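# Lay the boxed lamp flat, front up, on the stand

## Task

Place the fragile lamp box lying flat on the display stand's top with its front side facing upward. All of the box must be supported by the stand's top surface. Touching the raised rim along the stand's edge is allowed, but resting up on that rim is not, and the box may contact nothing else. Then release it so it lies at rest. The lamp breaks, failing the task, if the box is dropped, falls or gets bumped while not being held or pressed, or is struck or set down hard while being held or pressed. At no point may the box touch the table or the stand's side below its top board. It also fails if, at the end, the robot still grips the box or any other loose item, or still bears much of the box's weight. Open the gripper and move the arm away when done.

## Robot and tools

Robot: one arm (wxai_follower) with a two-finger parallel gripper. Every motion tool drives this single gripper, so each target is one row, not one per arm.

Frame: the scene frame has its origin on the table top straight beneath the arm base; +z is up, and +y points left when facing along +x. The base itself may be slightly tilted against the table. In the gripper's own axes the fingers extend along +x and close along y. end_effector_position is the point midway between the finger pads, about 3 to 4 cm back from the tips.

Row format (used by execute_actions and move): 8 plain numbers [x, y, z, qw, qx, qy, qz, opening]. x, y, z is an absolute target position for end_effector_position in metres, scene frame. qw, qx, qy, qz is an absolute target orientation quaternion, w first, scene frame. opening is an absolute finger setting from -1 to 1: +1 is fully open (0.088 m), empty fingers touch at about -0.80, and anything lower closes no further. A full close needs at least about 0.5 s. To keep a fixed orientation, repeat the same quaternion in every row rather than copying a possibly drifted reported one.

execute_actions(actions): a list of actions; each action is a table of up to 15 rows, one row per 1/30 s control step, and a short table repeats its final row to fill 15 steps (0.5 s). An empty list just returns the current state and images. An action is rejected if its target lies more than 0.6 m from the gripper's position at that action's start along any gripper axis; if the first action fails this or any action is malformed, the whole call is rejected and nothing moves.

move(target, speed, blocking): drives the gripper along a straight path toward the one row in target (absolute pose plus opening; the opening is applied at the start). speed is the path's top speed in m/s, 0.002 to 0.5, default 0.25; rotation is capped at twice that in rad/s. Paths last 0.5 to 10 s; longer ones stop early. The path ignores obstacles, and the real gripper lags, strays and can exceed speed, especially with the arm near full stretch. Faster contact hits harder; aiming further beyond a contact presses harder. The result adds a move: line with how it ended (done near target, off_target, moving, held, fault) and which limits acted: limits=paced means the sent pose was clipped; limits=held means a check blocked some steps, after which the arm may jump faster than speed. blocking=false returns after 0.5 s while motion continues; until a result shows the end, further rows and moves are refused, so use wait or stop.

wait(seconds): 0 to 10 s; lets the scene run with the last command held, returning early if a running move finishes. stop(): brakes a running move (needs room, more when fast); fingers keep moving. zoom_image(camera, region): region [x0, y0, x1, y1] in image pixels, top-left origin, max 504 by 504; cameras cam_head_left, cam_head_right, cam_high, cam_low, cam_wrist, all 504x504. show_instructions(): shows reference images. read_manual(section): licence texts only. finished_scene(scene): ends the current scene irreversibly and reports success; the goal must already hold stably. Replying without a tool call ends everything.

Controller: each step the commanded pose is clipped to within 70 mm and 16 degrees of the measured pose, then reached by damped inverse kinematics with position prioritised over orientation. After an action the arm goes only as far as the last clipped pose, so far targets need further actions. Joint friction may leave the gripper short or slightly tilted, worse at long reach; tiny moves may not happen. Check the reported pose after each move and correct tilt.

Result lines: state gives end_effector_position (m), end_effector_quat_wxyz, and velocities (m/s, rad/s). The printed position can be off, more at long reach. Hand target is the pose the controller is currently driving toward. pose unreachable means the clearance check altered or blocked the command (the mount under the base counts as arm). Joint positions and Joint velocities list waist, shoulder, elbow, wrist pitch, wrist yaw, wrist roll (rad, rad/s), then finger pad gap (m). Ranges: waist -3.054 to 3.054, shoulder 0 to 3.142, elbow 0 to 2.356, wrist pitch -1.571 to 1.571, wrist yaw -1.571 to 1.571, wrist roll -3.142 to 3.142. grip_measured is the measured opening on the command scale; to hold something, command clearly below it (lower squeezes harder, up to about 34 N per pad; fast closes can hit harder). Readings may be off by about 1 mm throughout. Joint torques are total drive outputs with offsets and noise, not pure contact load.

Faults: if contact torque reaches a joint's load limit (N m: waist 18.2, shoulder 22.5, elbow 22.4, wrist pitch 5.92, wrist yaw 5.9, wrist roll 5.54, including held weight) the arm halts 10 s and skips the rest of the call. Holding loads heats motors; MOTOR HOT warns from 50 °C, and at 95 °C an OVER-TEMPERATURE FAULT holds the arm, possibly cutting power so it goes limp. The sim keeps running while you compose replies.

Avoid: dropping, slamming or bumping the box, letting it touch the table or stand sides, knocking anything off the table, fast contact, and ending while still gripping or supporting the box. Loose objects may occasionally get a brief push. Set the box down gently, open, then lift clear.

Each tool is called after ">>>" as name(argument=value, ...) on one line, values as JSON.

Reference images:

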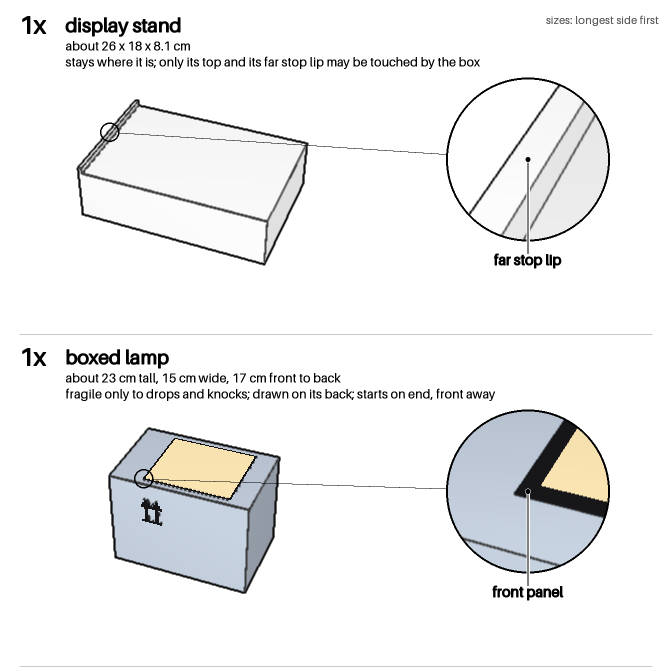

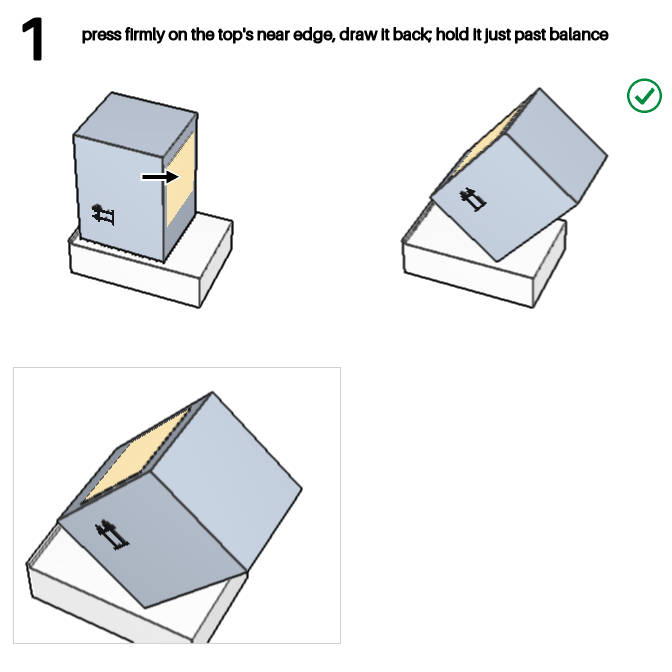

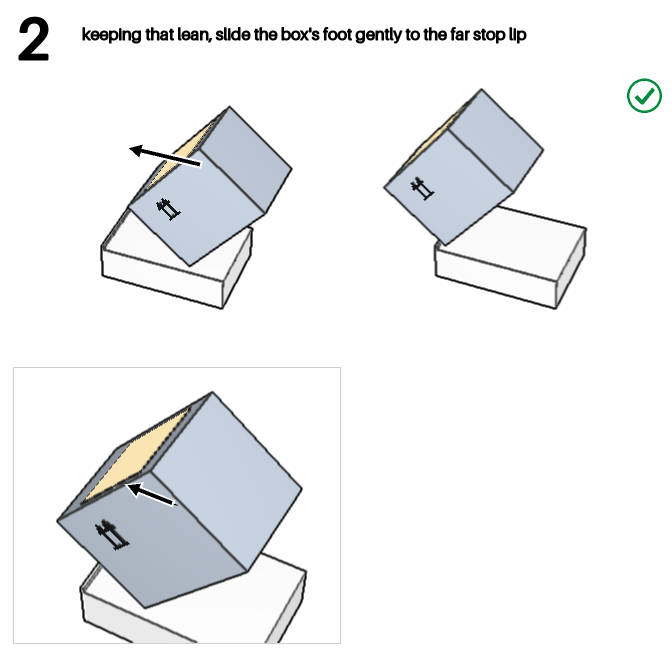

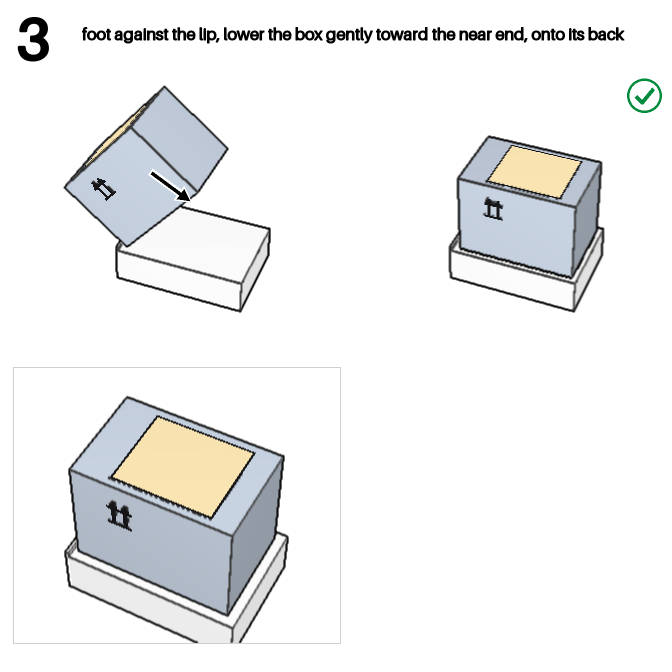

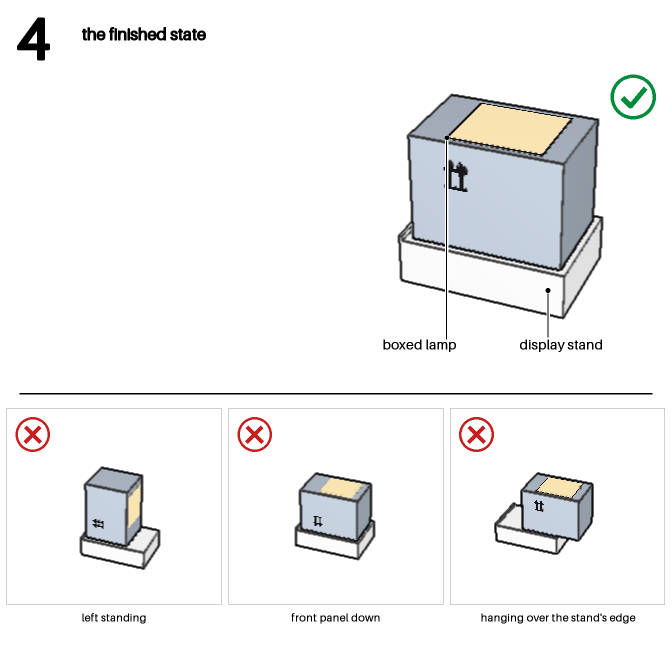

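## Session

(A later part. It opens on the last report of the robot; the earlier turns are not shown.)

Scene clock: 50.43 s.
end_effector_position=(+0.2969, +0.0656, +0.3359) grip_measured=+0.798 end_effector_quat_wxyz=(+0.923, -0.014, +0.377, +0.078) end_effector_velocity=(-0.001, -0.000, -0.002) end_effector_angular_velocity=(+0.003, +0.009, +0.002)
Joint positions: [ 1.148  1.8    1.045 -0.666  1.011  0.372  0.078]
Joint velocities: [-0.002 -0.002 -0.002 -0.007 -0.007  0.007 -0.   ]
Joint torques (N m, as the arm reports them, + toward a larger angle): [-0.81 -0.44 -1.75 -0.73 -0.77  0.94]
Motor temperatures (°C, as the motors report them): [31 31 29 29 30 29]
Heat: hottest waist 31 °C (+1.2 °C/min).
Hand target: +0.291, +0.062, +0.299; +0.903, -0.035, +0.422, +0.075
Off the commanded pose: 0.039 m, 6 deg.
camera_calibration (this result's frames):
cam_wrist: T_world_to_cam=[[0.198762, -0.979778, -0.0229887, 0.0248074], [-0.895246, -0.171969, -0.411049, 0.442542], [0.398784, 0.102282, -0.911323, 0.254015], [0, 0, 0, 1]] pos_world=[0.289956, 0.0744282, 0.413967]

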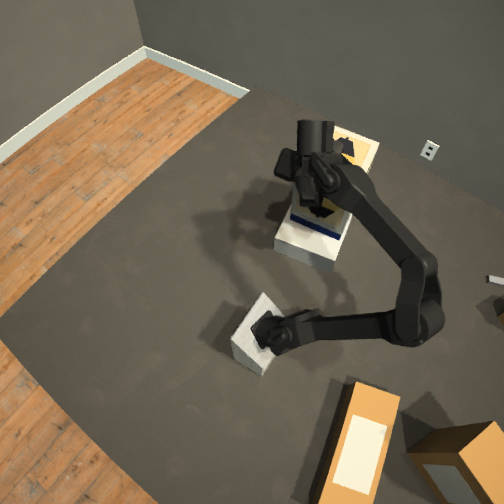

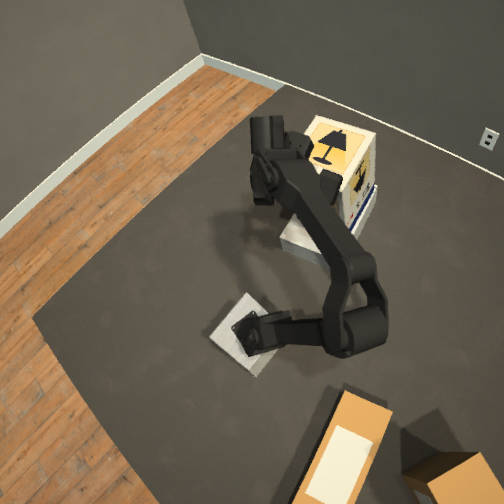

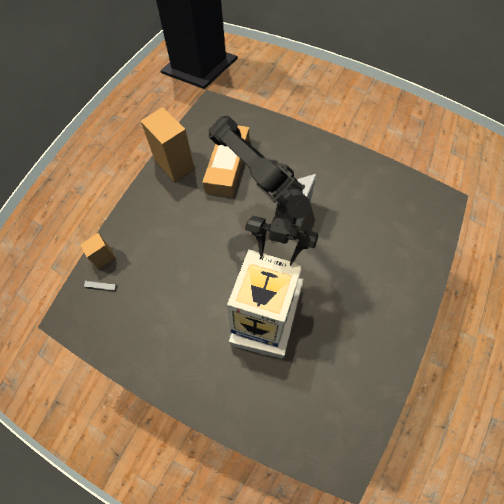

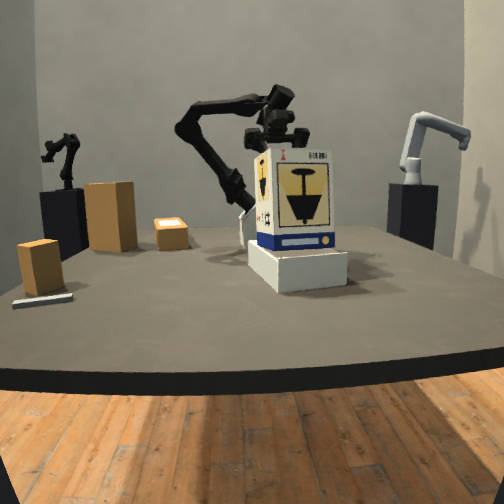

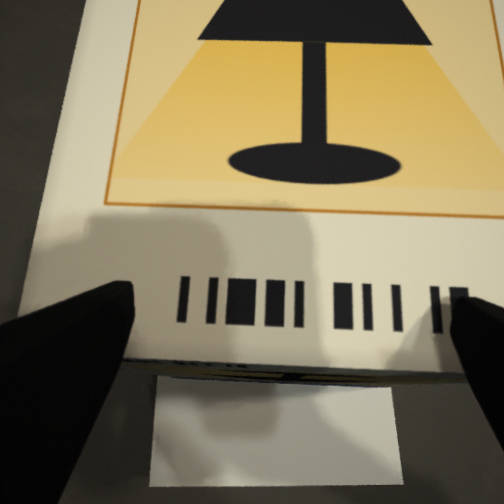

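>>> execute_actions(actions=[[[0.285,0.062,0.299,0.903,-0.035,0.4215,0.075,0.8]],[[0.277,0.061,0.301,0.903,-0.035,0.4215,0.075,0.8]],[[0.269,0.06,0.303,0.903,-0.035,0.4215,0.075,0.8]],[[0.261,0.058,0.304,0.903,-0.035,0.4215,0.075,0.8]],[[0.253,0.057,0.304,0.903,-0.035,0.4215,0.075,0.8]],[[0.245,0.056,0.304,0.903,-0.035,0.4215,0.075,0.8]],[[0.237,0.054,0.303,0.903,-0.035,0.4215,0.075,0.8]]])

Scene clock: 59.40 s.
end_effector_position=(+0.2378, +0.0547, +0.3111) grip_measured=+0.800 end_effector_quat_wxyz=(+0.907, -0.026, +0.413, +0.078) end_effector_velocity=(-0.001, -0.000, -0.004) end_effector_angular_velocity=(-0.004, +0.010, +0.006)
Joint positions: [ 1.26   1.739  0.938 -0.927  0.975  0.674  0.078]
Joint velocities: [-0.007 -0.002 -0.012  0.007 -0.007 -0.007 -0.   ]
Joint torques (N m, as the arm reports them, + toward a larger angle): [ 1.81 -1.14  2.44  1.12  0.2   0.08]
Motor temperatures (°C, as the motors report them): [30 31 29 29 30 29]
Heat: hottest shoulder 31 °C (+1.0 °C/min).
Hand target: +0.237, +0.054, +0.303; +0.903, -0.035, +0.421, +0.075
Off the commanded pose: 0.008 m, 1 deg.
camera_calibration (this result's frames):
cam_wrist: T_world_to_cam=[[0.207596, -0.978166, -0.00975366, 0.0190376], [-0.922053, -0.192337, -0.335894, 0.361708], [0.326684, 0.0787234, -0.941849, 0.284048], [0, 0, 0, 1]] pos_world=[0.236768, 0.0658307, 0.389212]

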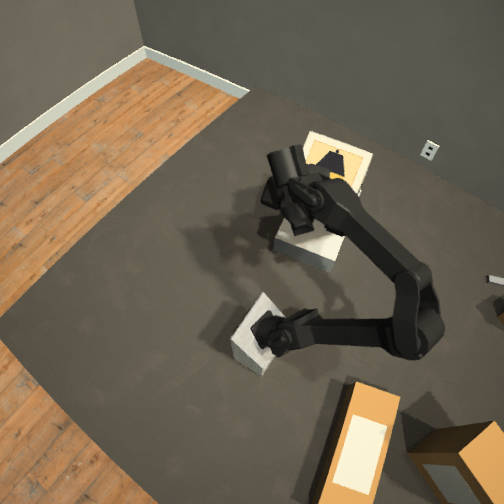

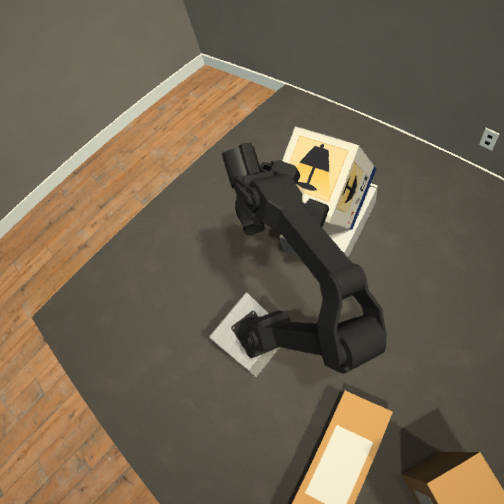

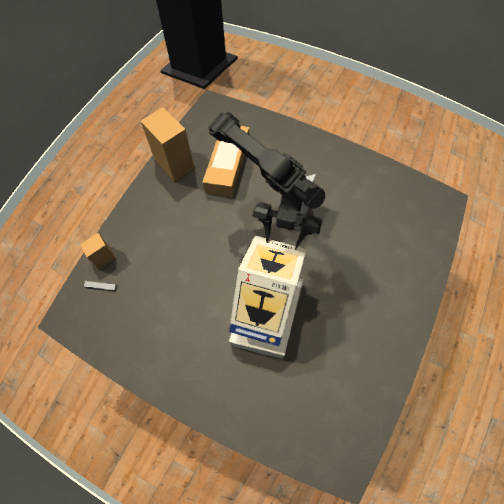

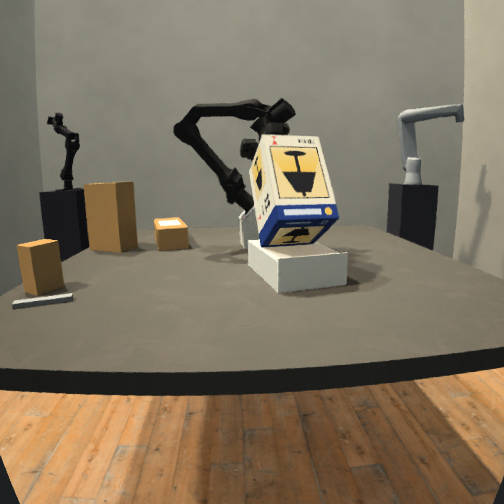

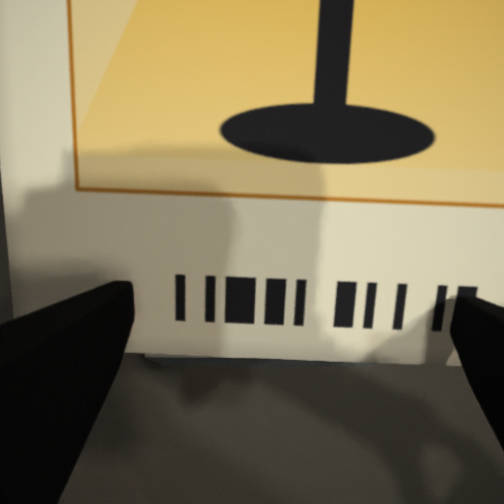

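>>> execute_actions(actions=[[[0.241,0.055,0.300,0.903,-0.035,0.4215,0.075,0.8]],[[0.247,0.056,0.298,0.903,-0.035,0.4215,0.075,0.8]],[[0.253,0.057,0.296,0.903,-0.035,0.4215,0.075,0.8]],[[0.26,0.058,0.295,0.903,-0.035,0.4215,0.075,0.8]],[[0.267,0.06,0.295,0.903,-0.035,0.4215,0.075,0.8]],[[0.274,0.061,0.295,0.903,-0.035,0.4215,0.075,0.8]],[[0.281,0.062,0.295,0.903,-0.035,0.4215,0.075,0.8]],[[0.288,0.063,0.295,0.903,-0.035,0.4215,0.075,0.8]]])

>>> zoom_image(camera="cam_low", region=[210,110,400,300])

Scene clock: 67.83 s.
end_effector_position=(+0.2853, +0.0624, +0.2951) grip_measured=+0.800 end_effector_quat_wxyz=(+0.903, -0.035, +0.420, +0.076) end_effector_velocity=(-0.001, -0.004, -0.001) end_effector_angular_velocity=(-0.032, +0.002, +0.019)
Joint positions: [ 1.103  1.806  0.959 -0.681  0.984  0.408  0.078]
Joint velocities: [-0.002 -0.007 -0.002 -0.022  0.007 -0.022 -0.   ]
Joint torques (N m, as the arm reports them, + toward a larger angle): [ 2.81 -2.41  4.96  1.6   0.19 -0.18]
Motor temperatures (°C, as the motors report them): [30 30 29 29 30 29]
Heat: hottest waist 30 °C (-1.0 °C/min).
Hand target: +0.288, +0.063, +0.295; +0.903, -0.035, +0.422, +0.075
Off the commanded pose: 0.003 m, 0 deg.
camera_calibration (this result's frames):
cam_wrist: T_world_to_cam=[[0.210632, -0.977551, 0.00535179, 0.0111402], [-0.925955, -0.201264, -0.31953, 0.398469], [0.313434, 0.0623477, -0.947561, 0.259317], [0, 0, 0, 1]] pos_world=[0.285339, 0.0749195, 0.372982]

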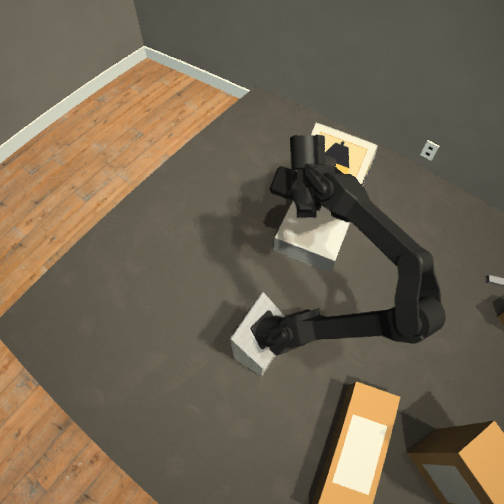

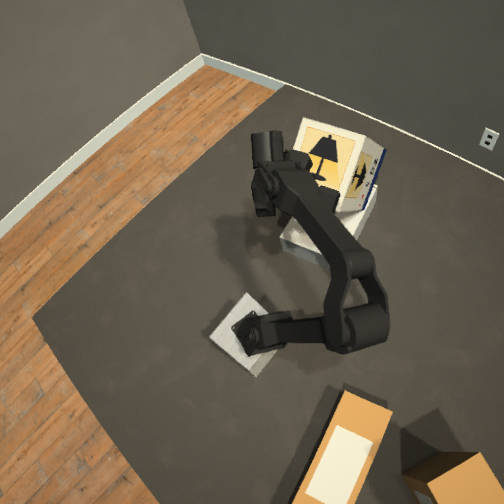

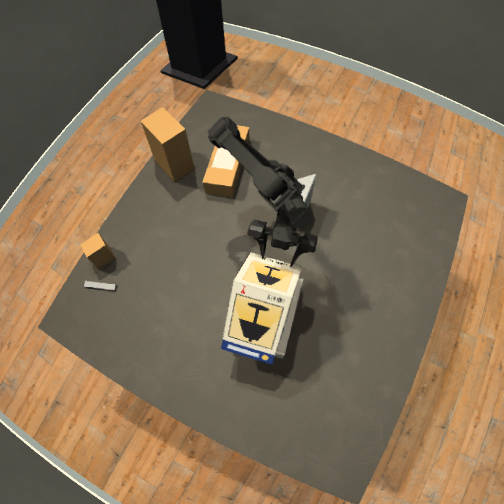

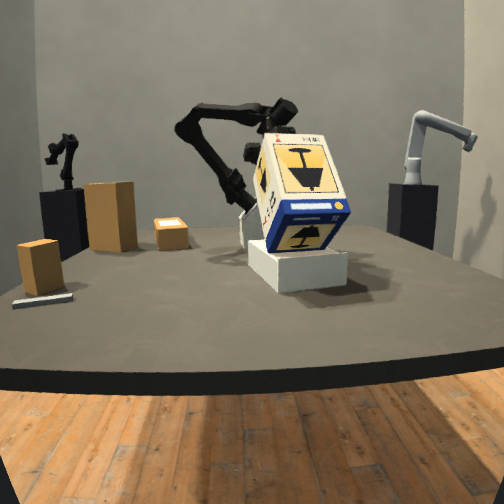

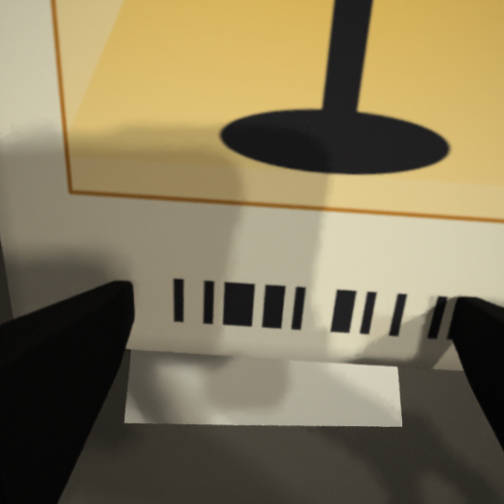

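Region (210, 110, 400, 300) of cam_low's 504x504 image, scaled by 2.653, with more detail than that image has.

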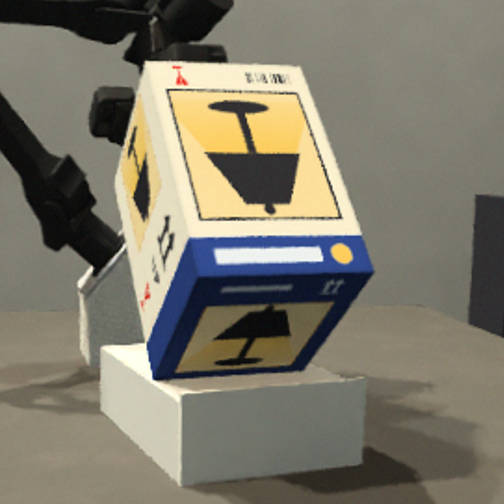

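>>> execute_actions(actions=[[[0.294,0.064,0.295,0.903,-0.039,0.421,0.084,0.8]],[[0.30,0.066,0.295,0.902,-0.043,0.421,0.093,0.8]],[[0.306,0.068,0.295,0.9,-0.048,0.42,0.102,0.8]],[[0.312,0.071,0.295,0.9,-0.048,0.42,0.102,0.8]],[[0.318,0.074,0.295,0.9,-0.048,0.42,0.102,0.8]],[[0.324,0.076,0.295,0.9,-0.048,0.42,0.102,0.8]]])

>>> zoom_image(camera="cam_low", region=[210,110,400,300])

Scene clock: 74.43 s.
end_effector_position=(+0.3217, +0.0741, +0.2955) grip_measured=+0.800 end_effector_quat_wxyz=(+0.901, -0.048, +0.419, +0.100) end_effector_velocity=(-0.000, +0.004, +0.001) end_effector_angular_velocity=(+0.034, +0.006, -0.005)
Joint positions: [ 1.021  1.878  1.036 -0.55   0.944  0.205  0.078]
Joint velocities: [ 0.002  0.002  0.002  0.007 -0.022  0.022 -0.   ]
Joint torques (N m, as the arm reports them, + toward a larger angle): [ 3.45 -2.97  4.86  1.7  -0.06 -0.21]
Motor temperatures (°C, as the motors report them): [30 30 30 30 30 29]
Heat: hottest waist 30 °C (-2.0 °C/min).
Hand target: +0.324, +0.076, +0.295; +0.900, -0.048, +0.420, +0.102
Off the commanded pose: 0.003 m, 0 deg.
camera_calibration (this result's frames):
cam_wrist: T_world_to_cam=[[0.264395, -0.964374, 0.00886766, -0.00433639], [-0.912966, -0.253243, -0.31994, 0.434433], [0.310787, 0.0764946, -0.947396, 0.247355], [0, 0, 0, 1]] pos_world=[0.320894, 0.0869138, 0.373374]

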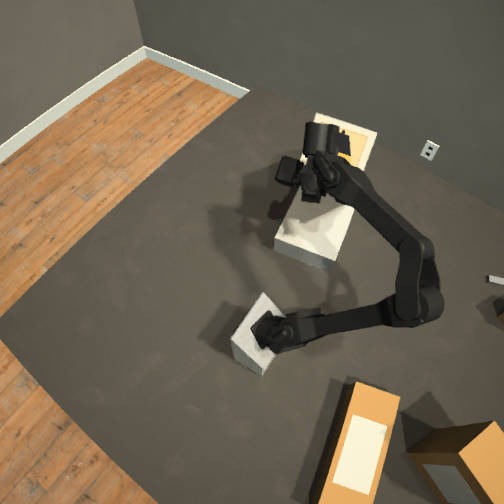

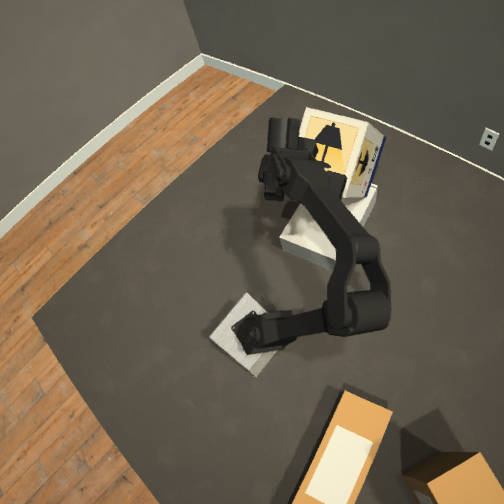

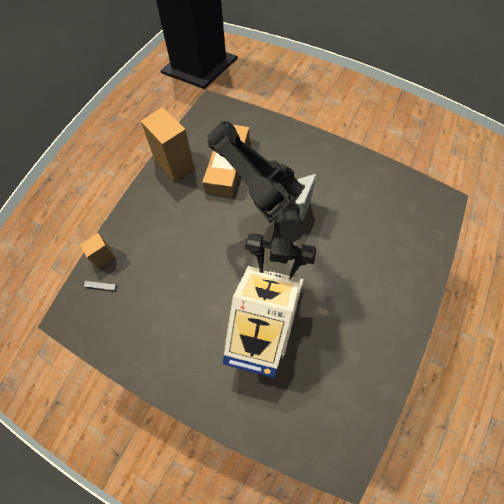

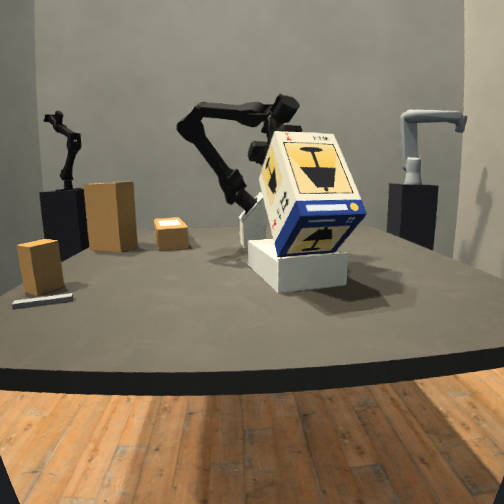

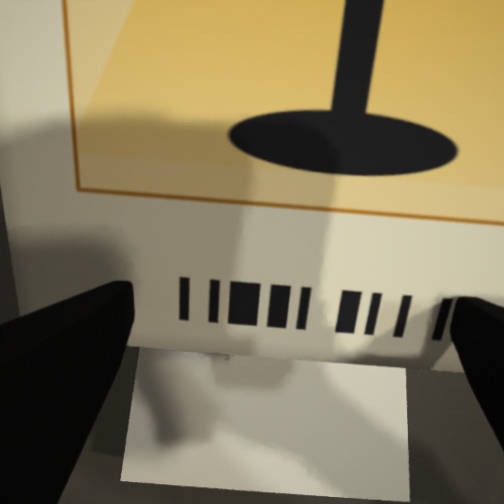

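Region (210, 110, 400, 300) of cam_low's 504x504 image, scaled by 2.653, with more detail than that image has.

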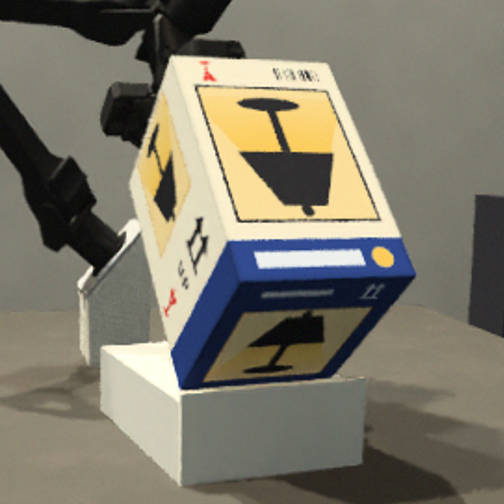

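>>> execute_actions(actions=[[[0.33,0.077,0.294,0.902,-0.043,0.421,0.093,0.8]],[[0.335,0.078,0.292,0.902,-0.043,0.421,0.093,0.8]],[[0.34,0.079,0.29,0.902,-0.043,0.421,0.093,0.8]],[[0.344,0.08,0.288,0.902,-0.043,0.421,0.093,0.8]],[[0.348,0.08,0.285,0.902,-0.043,0.421,0.093,0.8]],[[0.351,0.08,0.282,0.902,-0.043,0.421,0.093,0.8]]])

>>> zoom_image(camera="cam_low", region=[210,110,400,300])

Scene clock: 80.33 s.
end_effector_position=(+0.3471, +0.0803, +0.2928) grip_measured=+0.800 end_effector_quat_wxyz=(+0.907, -0.043, +0.408, +0.096) end_effector_velocity=(-0.003, +0.001, -0.002) end_effector_angular_velocity=(-0.027, +0.000, +0.041)
Joint positions: [ 0.972  1.929  1.066 -0.425  0.942  0.104  0.078]
Joint velocities: [ 0.002 -0.002 -0.007 -0.007 -0.007 -0.037 -0.   ]
Joint torques (N m, as the arm reports them, + toward a larger angle): [ 2.27 -2.12  4.02  1.84 -0.17 -0.02]
Motor temperatures (°C, as the motors report them): [31 30 30 30 30 29]
Heat: hottest waist 31 °C (-1.0 °C/min).
Hand target: +0.351, +0.080, +0.282; +0.901, -0.043, +0.421, +0.093
Off the commanded pose: 0.011 m, 2 deg.
camera_calibration (this result's frames):
cam_wrist: T_world_to_cam=[[0.252794, -0.967497, 0.00666989, -0.000143445], [-0.908413, -0.239717, -0.342521, 0.462219], [0.332987, 0.0805282, -0.939486, 0.226028], [0, 0, 0, 1]] pos_world=[0.344658, 0.0924616, 0.370671]

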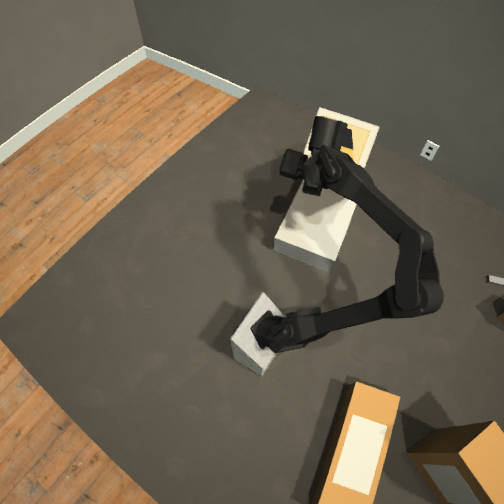

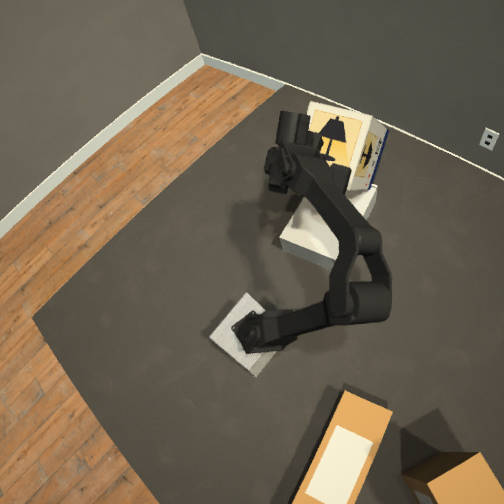

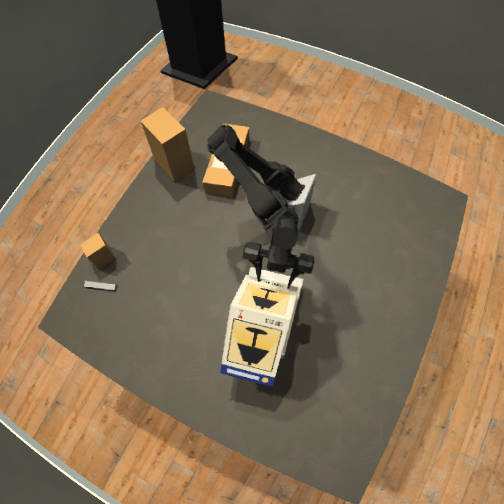

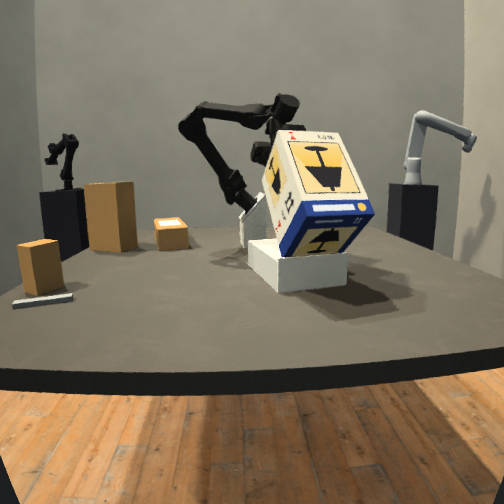

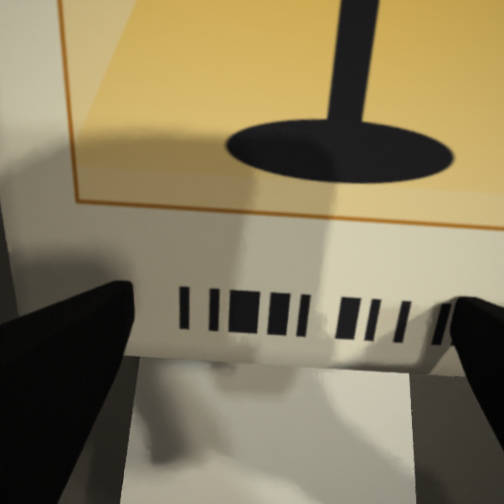

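Region (210, 110, 400, 300) of cam_low's 504x504 image, scaled by 2.653, with more detail than that image has.

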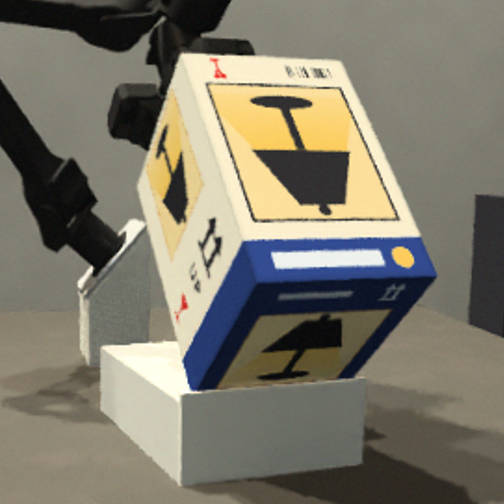

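>>> execute_actions(actions=[[[0.348,0.079,0.275,0.904,-0.042,0.416,0.092,0.8]],[[0.344,0.079,0.269,0.907,-0.041,0.41,0.091,0.8]],[[0.34,0.078,0.263,0.909,-0.04,0.405,0.09,0.8]],[[0.335,0.077,0.257,0.913,-0.039,0.397,0.09,0.8]],[[0.33,0.076,0.251,0.916,-0.038,0.389,0.09,0.8]],[[0.326,0.075,0.245,0.92,-0.037,0.381,0.09,0.8]],[[0.322,0.075,0.238,0.923,-0.036,0.373,0.09,0.8]],[[0.318,0.074,0.232,0.926,-0.035,0.365,0.09,0.8]]])

Scene clock: 88.10 s.
end_effector_position=(+0.3131, +0.0788, +0.2559) grip_measured=+0.800 end_effector_quat_wxyz=(+0.936, -0.034, +0.336, +0.096) end_effector_velocity=(-0.004, +0.000, -0.005) end_effector_angular_velocity=(-0.020, +0.013, +0.024)
Joint positions: [ 0.981  1.804  0.658  0.116  0.95  -0.095  0.078]
Joint velocities: [-0.002 -0.002 -0.007 -0.022 -0.007 -0.007 -0.   ]
Joint torques (N m, as the arm reports them, + toward a larger angle): [-1.13  0.03  2.87  2.02 -0.59  0.05]
Motor temperatures (°C, as the motors report them): [31 30 30 30 30 29]
Heat: hottest waist 31 °C (-1.0 °C/min).
Hand target: +0.316, +0.074, +0.233; +0.926, -0.035, +0.365, +0.090
Off the commanded pose: 0.025 m, 4 deg.
camera_calibration (this result's frames):
cam_wrist: T_world_to_cam=[[0.24476, -0.969505, 0.0123542, 0.00842537], [-0.846404, -0.219863, -0.485036, 0.433875], [0.472961, 0.108261, -0.874407, 0.140182], [0, 0, 0, 1]] pos_world=[0.29887, 0.0883852, 0.332917]

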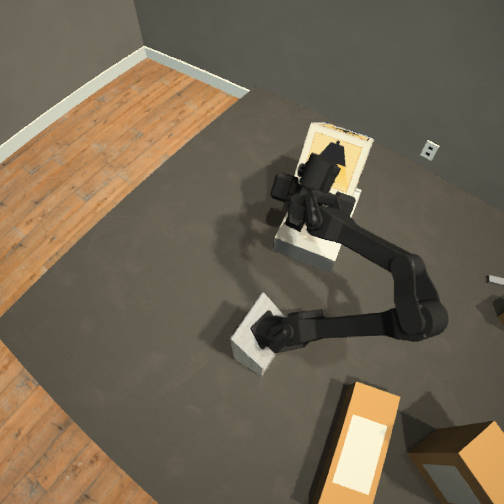

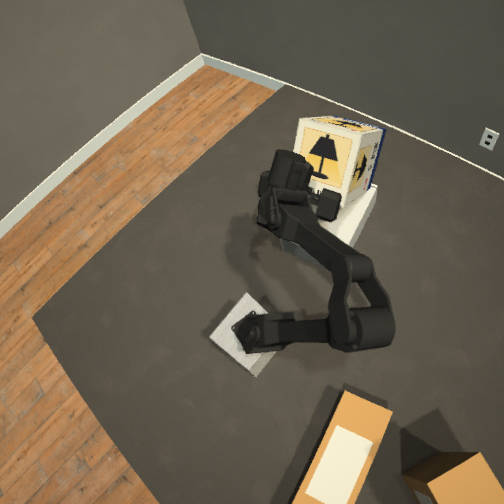

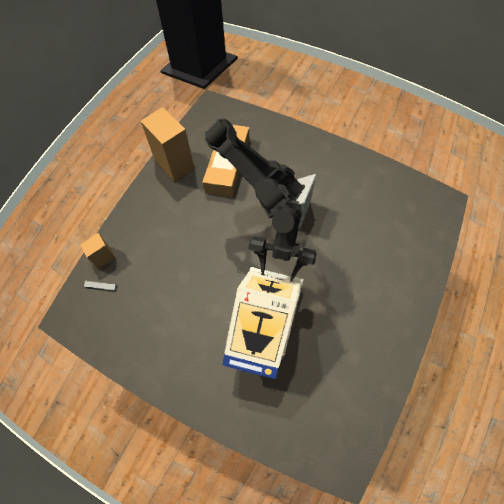

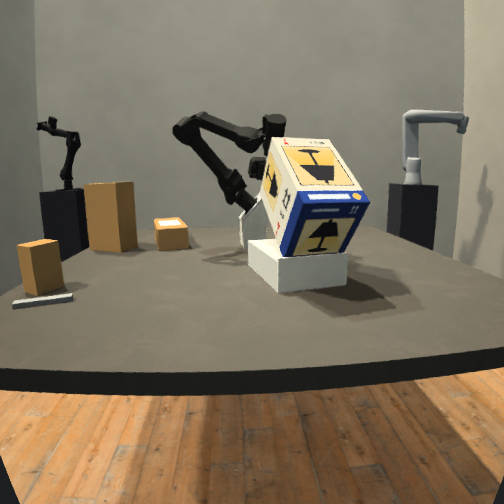

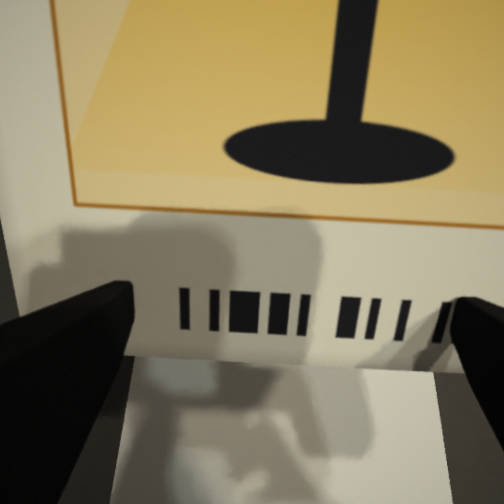

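>>> execute_actions(actions=[[[0.312,0.073,0.228,0.926,-0.035,0.365,0.09,0.8]],[[0.306,0.072,0.222,0.926,-0.035,0.365,0.09,0.8]],[[0.301,0.071,0.215,0.926,-0.035,0.365,0.09,0.8]],[[0.297,0.07,0.208,0.926,-0.035,0.365,0.09,0.8]],[[0.293,0.069,0.2,0.926,-0.035,0.365,0.09,0.8]],[[0.289,0.069,0.192,0.926,-0.035,0.365,0.09,0.8]],[[0.285,0.068,0.184,0.926,-0.035,0.365,0.09,0.8]]])

Scene clock: 94.87 s.
end_effector_position=(+0.2744, +0.0671, +0.1759) grip_measured=+0.798 end_effector_quat_wxyz=(+0.921, -0.048, +0.375, +0.093) end_effector_velocity=(-0.000, +0.001, -0.001) end_effector_angular_velocity=(-0.015, +0.003, +0.023)
Joint positions: [ 0.877  1.844  0.384  0.409  0.917 -0.149  0.078]
Joint velocities: [-0.002  0.002  0.002 -0.007 -0.007 -0.022 -0.   ]
Joint torques (N m, as the arm reports them, + toward a larger angle): [ 2.39 -3.97  5.54  3.18 -0.35 -0.63]
Motor temperatures (°C, as the motors report them): [30 30 30 31 30 29]
Heat: hottest wrist pitch 31 °C (-1.0 °C/min).
Hand target: +0.285, +0.068, +0.184; +0.926, -0.035, +0.365, +0.090
Off the commanded pose: 0.013 m, 2 deg.
camera_calibration (this result's frames):
cam_wrist: T_world_to_cam=[[0.249755, -0.9679, 0.028136, 0.00332452], [-0.881523, -0.239298, -0.407006, 0.356967], [0.400674, 0.0768494, -0.912992, 0.118548], [0, 0, 0, 1]] pos_world=[0.266345, 0.079529, 0.253427]

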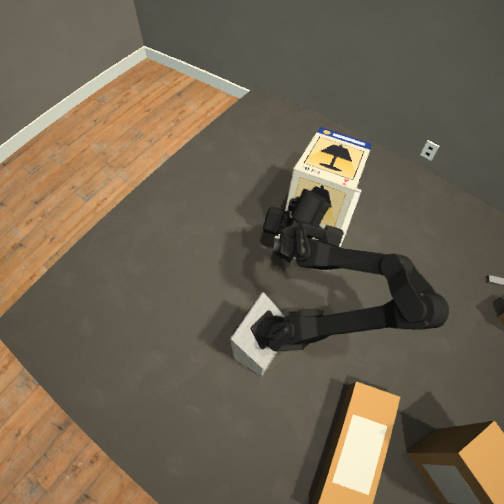

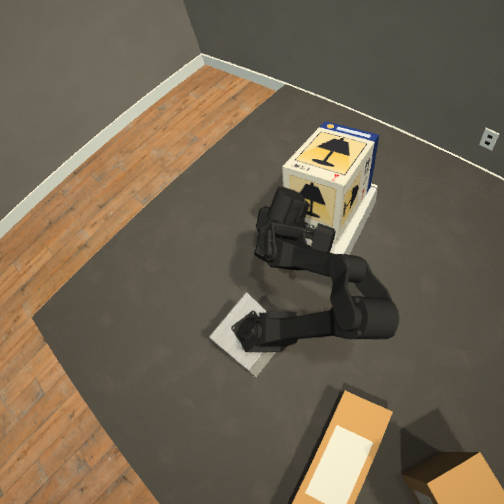

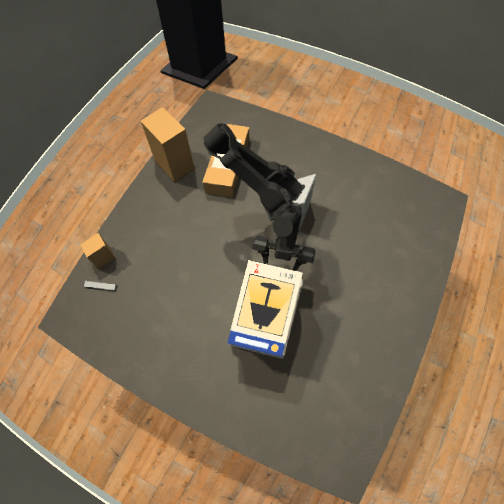

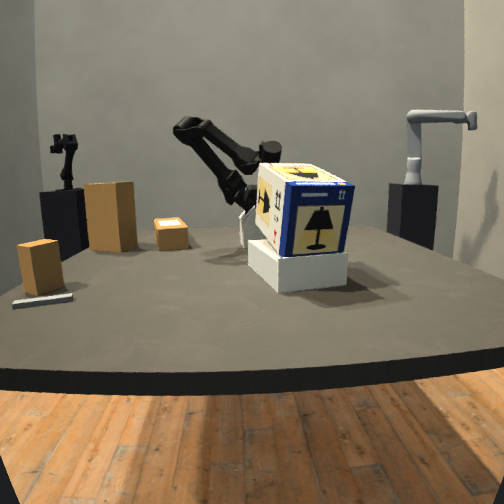

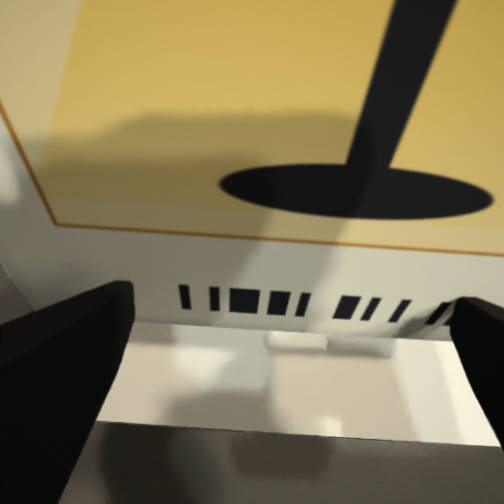

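>>> execute_actions(actions=[[[0.285,0.068,0.179,0.929,-0.034,0.358,0.09,0.8]],[[0.284,0.068,0.174,0.931,-0.034,0.352,0.09,0.8]],[[0.283,0.068,0.169,0.934,-0.033,0.345,0.09,0.8]],[[0.282,0.068,0.164,0.936,-0.032,0.338,0.09,0.8]],[[0.281,0.068,0.159,0.938,-0.032,0.332,0.09,0.8]],[[0.28,0.068,0.155,0.938,-0.032,0.332,0.09,0.8]]])

Scene clock: 101.03 s.
end_effector_position=(+0.2672, +0.0648, +0.1441) grip_measured=+0.798 end_effector_quat_wxyz=(+0.931, -0.047, +0.350, +0.092) end_effector_velocity=(-0.004, -0.002, -0.004) end_effector_angular_velocity=(-0.020, +0.011, +0.009)
Joint positions: [ 0.787  2.009  0.234  0.899  0.859 -0.333  0.078]
Joint velocities: [-0.002 -0.002 -0.012 -0.007  0.007 -0.007  0.   ]
Joint torques (N m, as the arm reports them, + toward a larger angle): [ 3.09 -4.59  4.94  3.24 -0.67 -0.59]
Motor temperatures (°C, as the motors report them): [30 30 31 33 30 29]
Heat: hottest wrist pitch 33 °C (+2.0 °C/min).
Hand target: +0.279, +0.068, +0.155; +0.938, -0.032, +0.332, +0.090
Off the commanded pose: 0.017 m, 3 deg.
camera_calibration (this result's frames):
cam_wrist: T_world_to_cam=[[0.245727, -0.968708, 0.0349639, 0.0038952], [-0.859068, -0.23434, -0.455067, 0.337692], [0.449021, 0.0817859, -0.88977, 0.0759474], [0, 0, 0, 1]] pos_world=[0.255041, 0.0766967, 0.221112]

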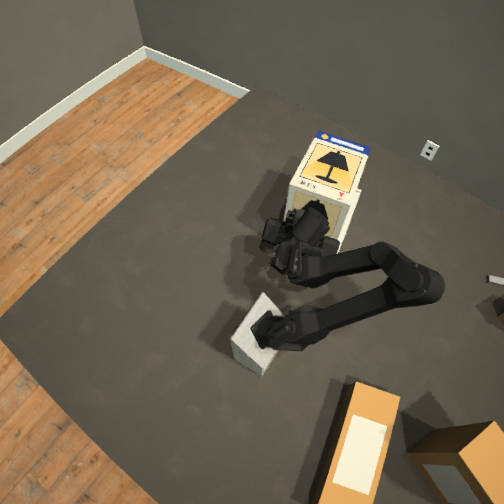

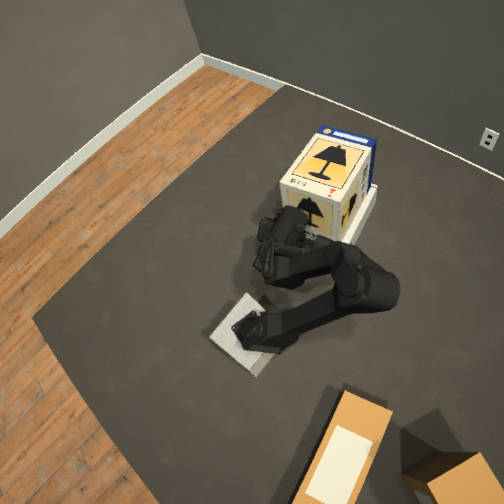

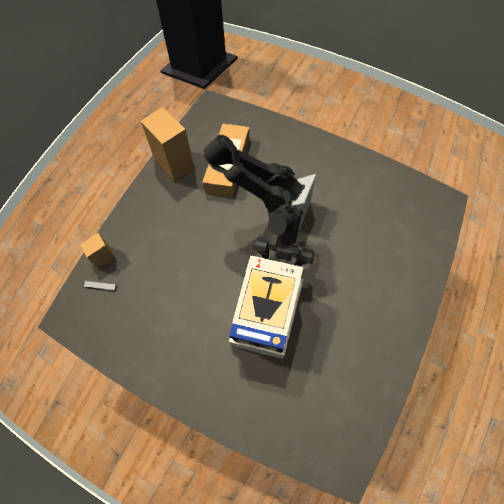

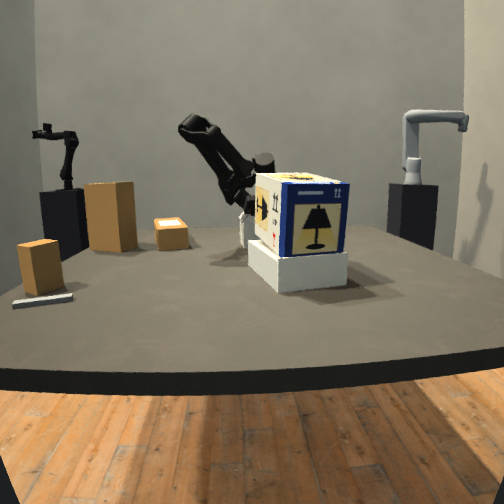

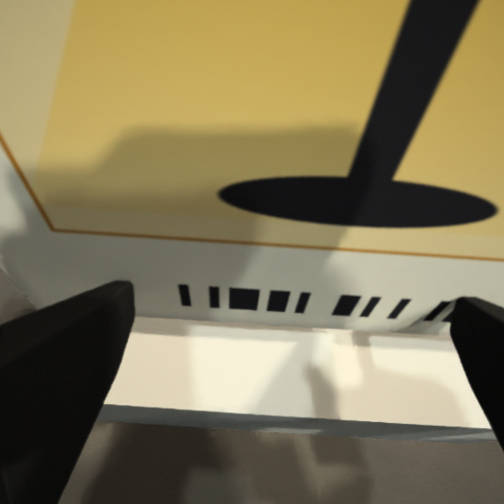

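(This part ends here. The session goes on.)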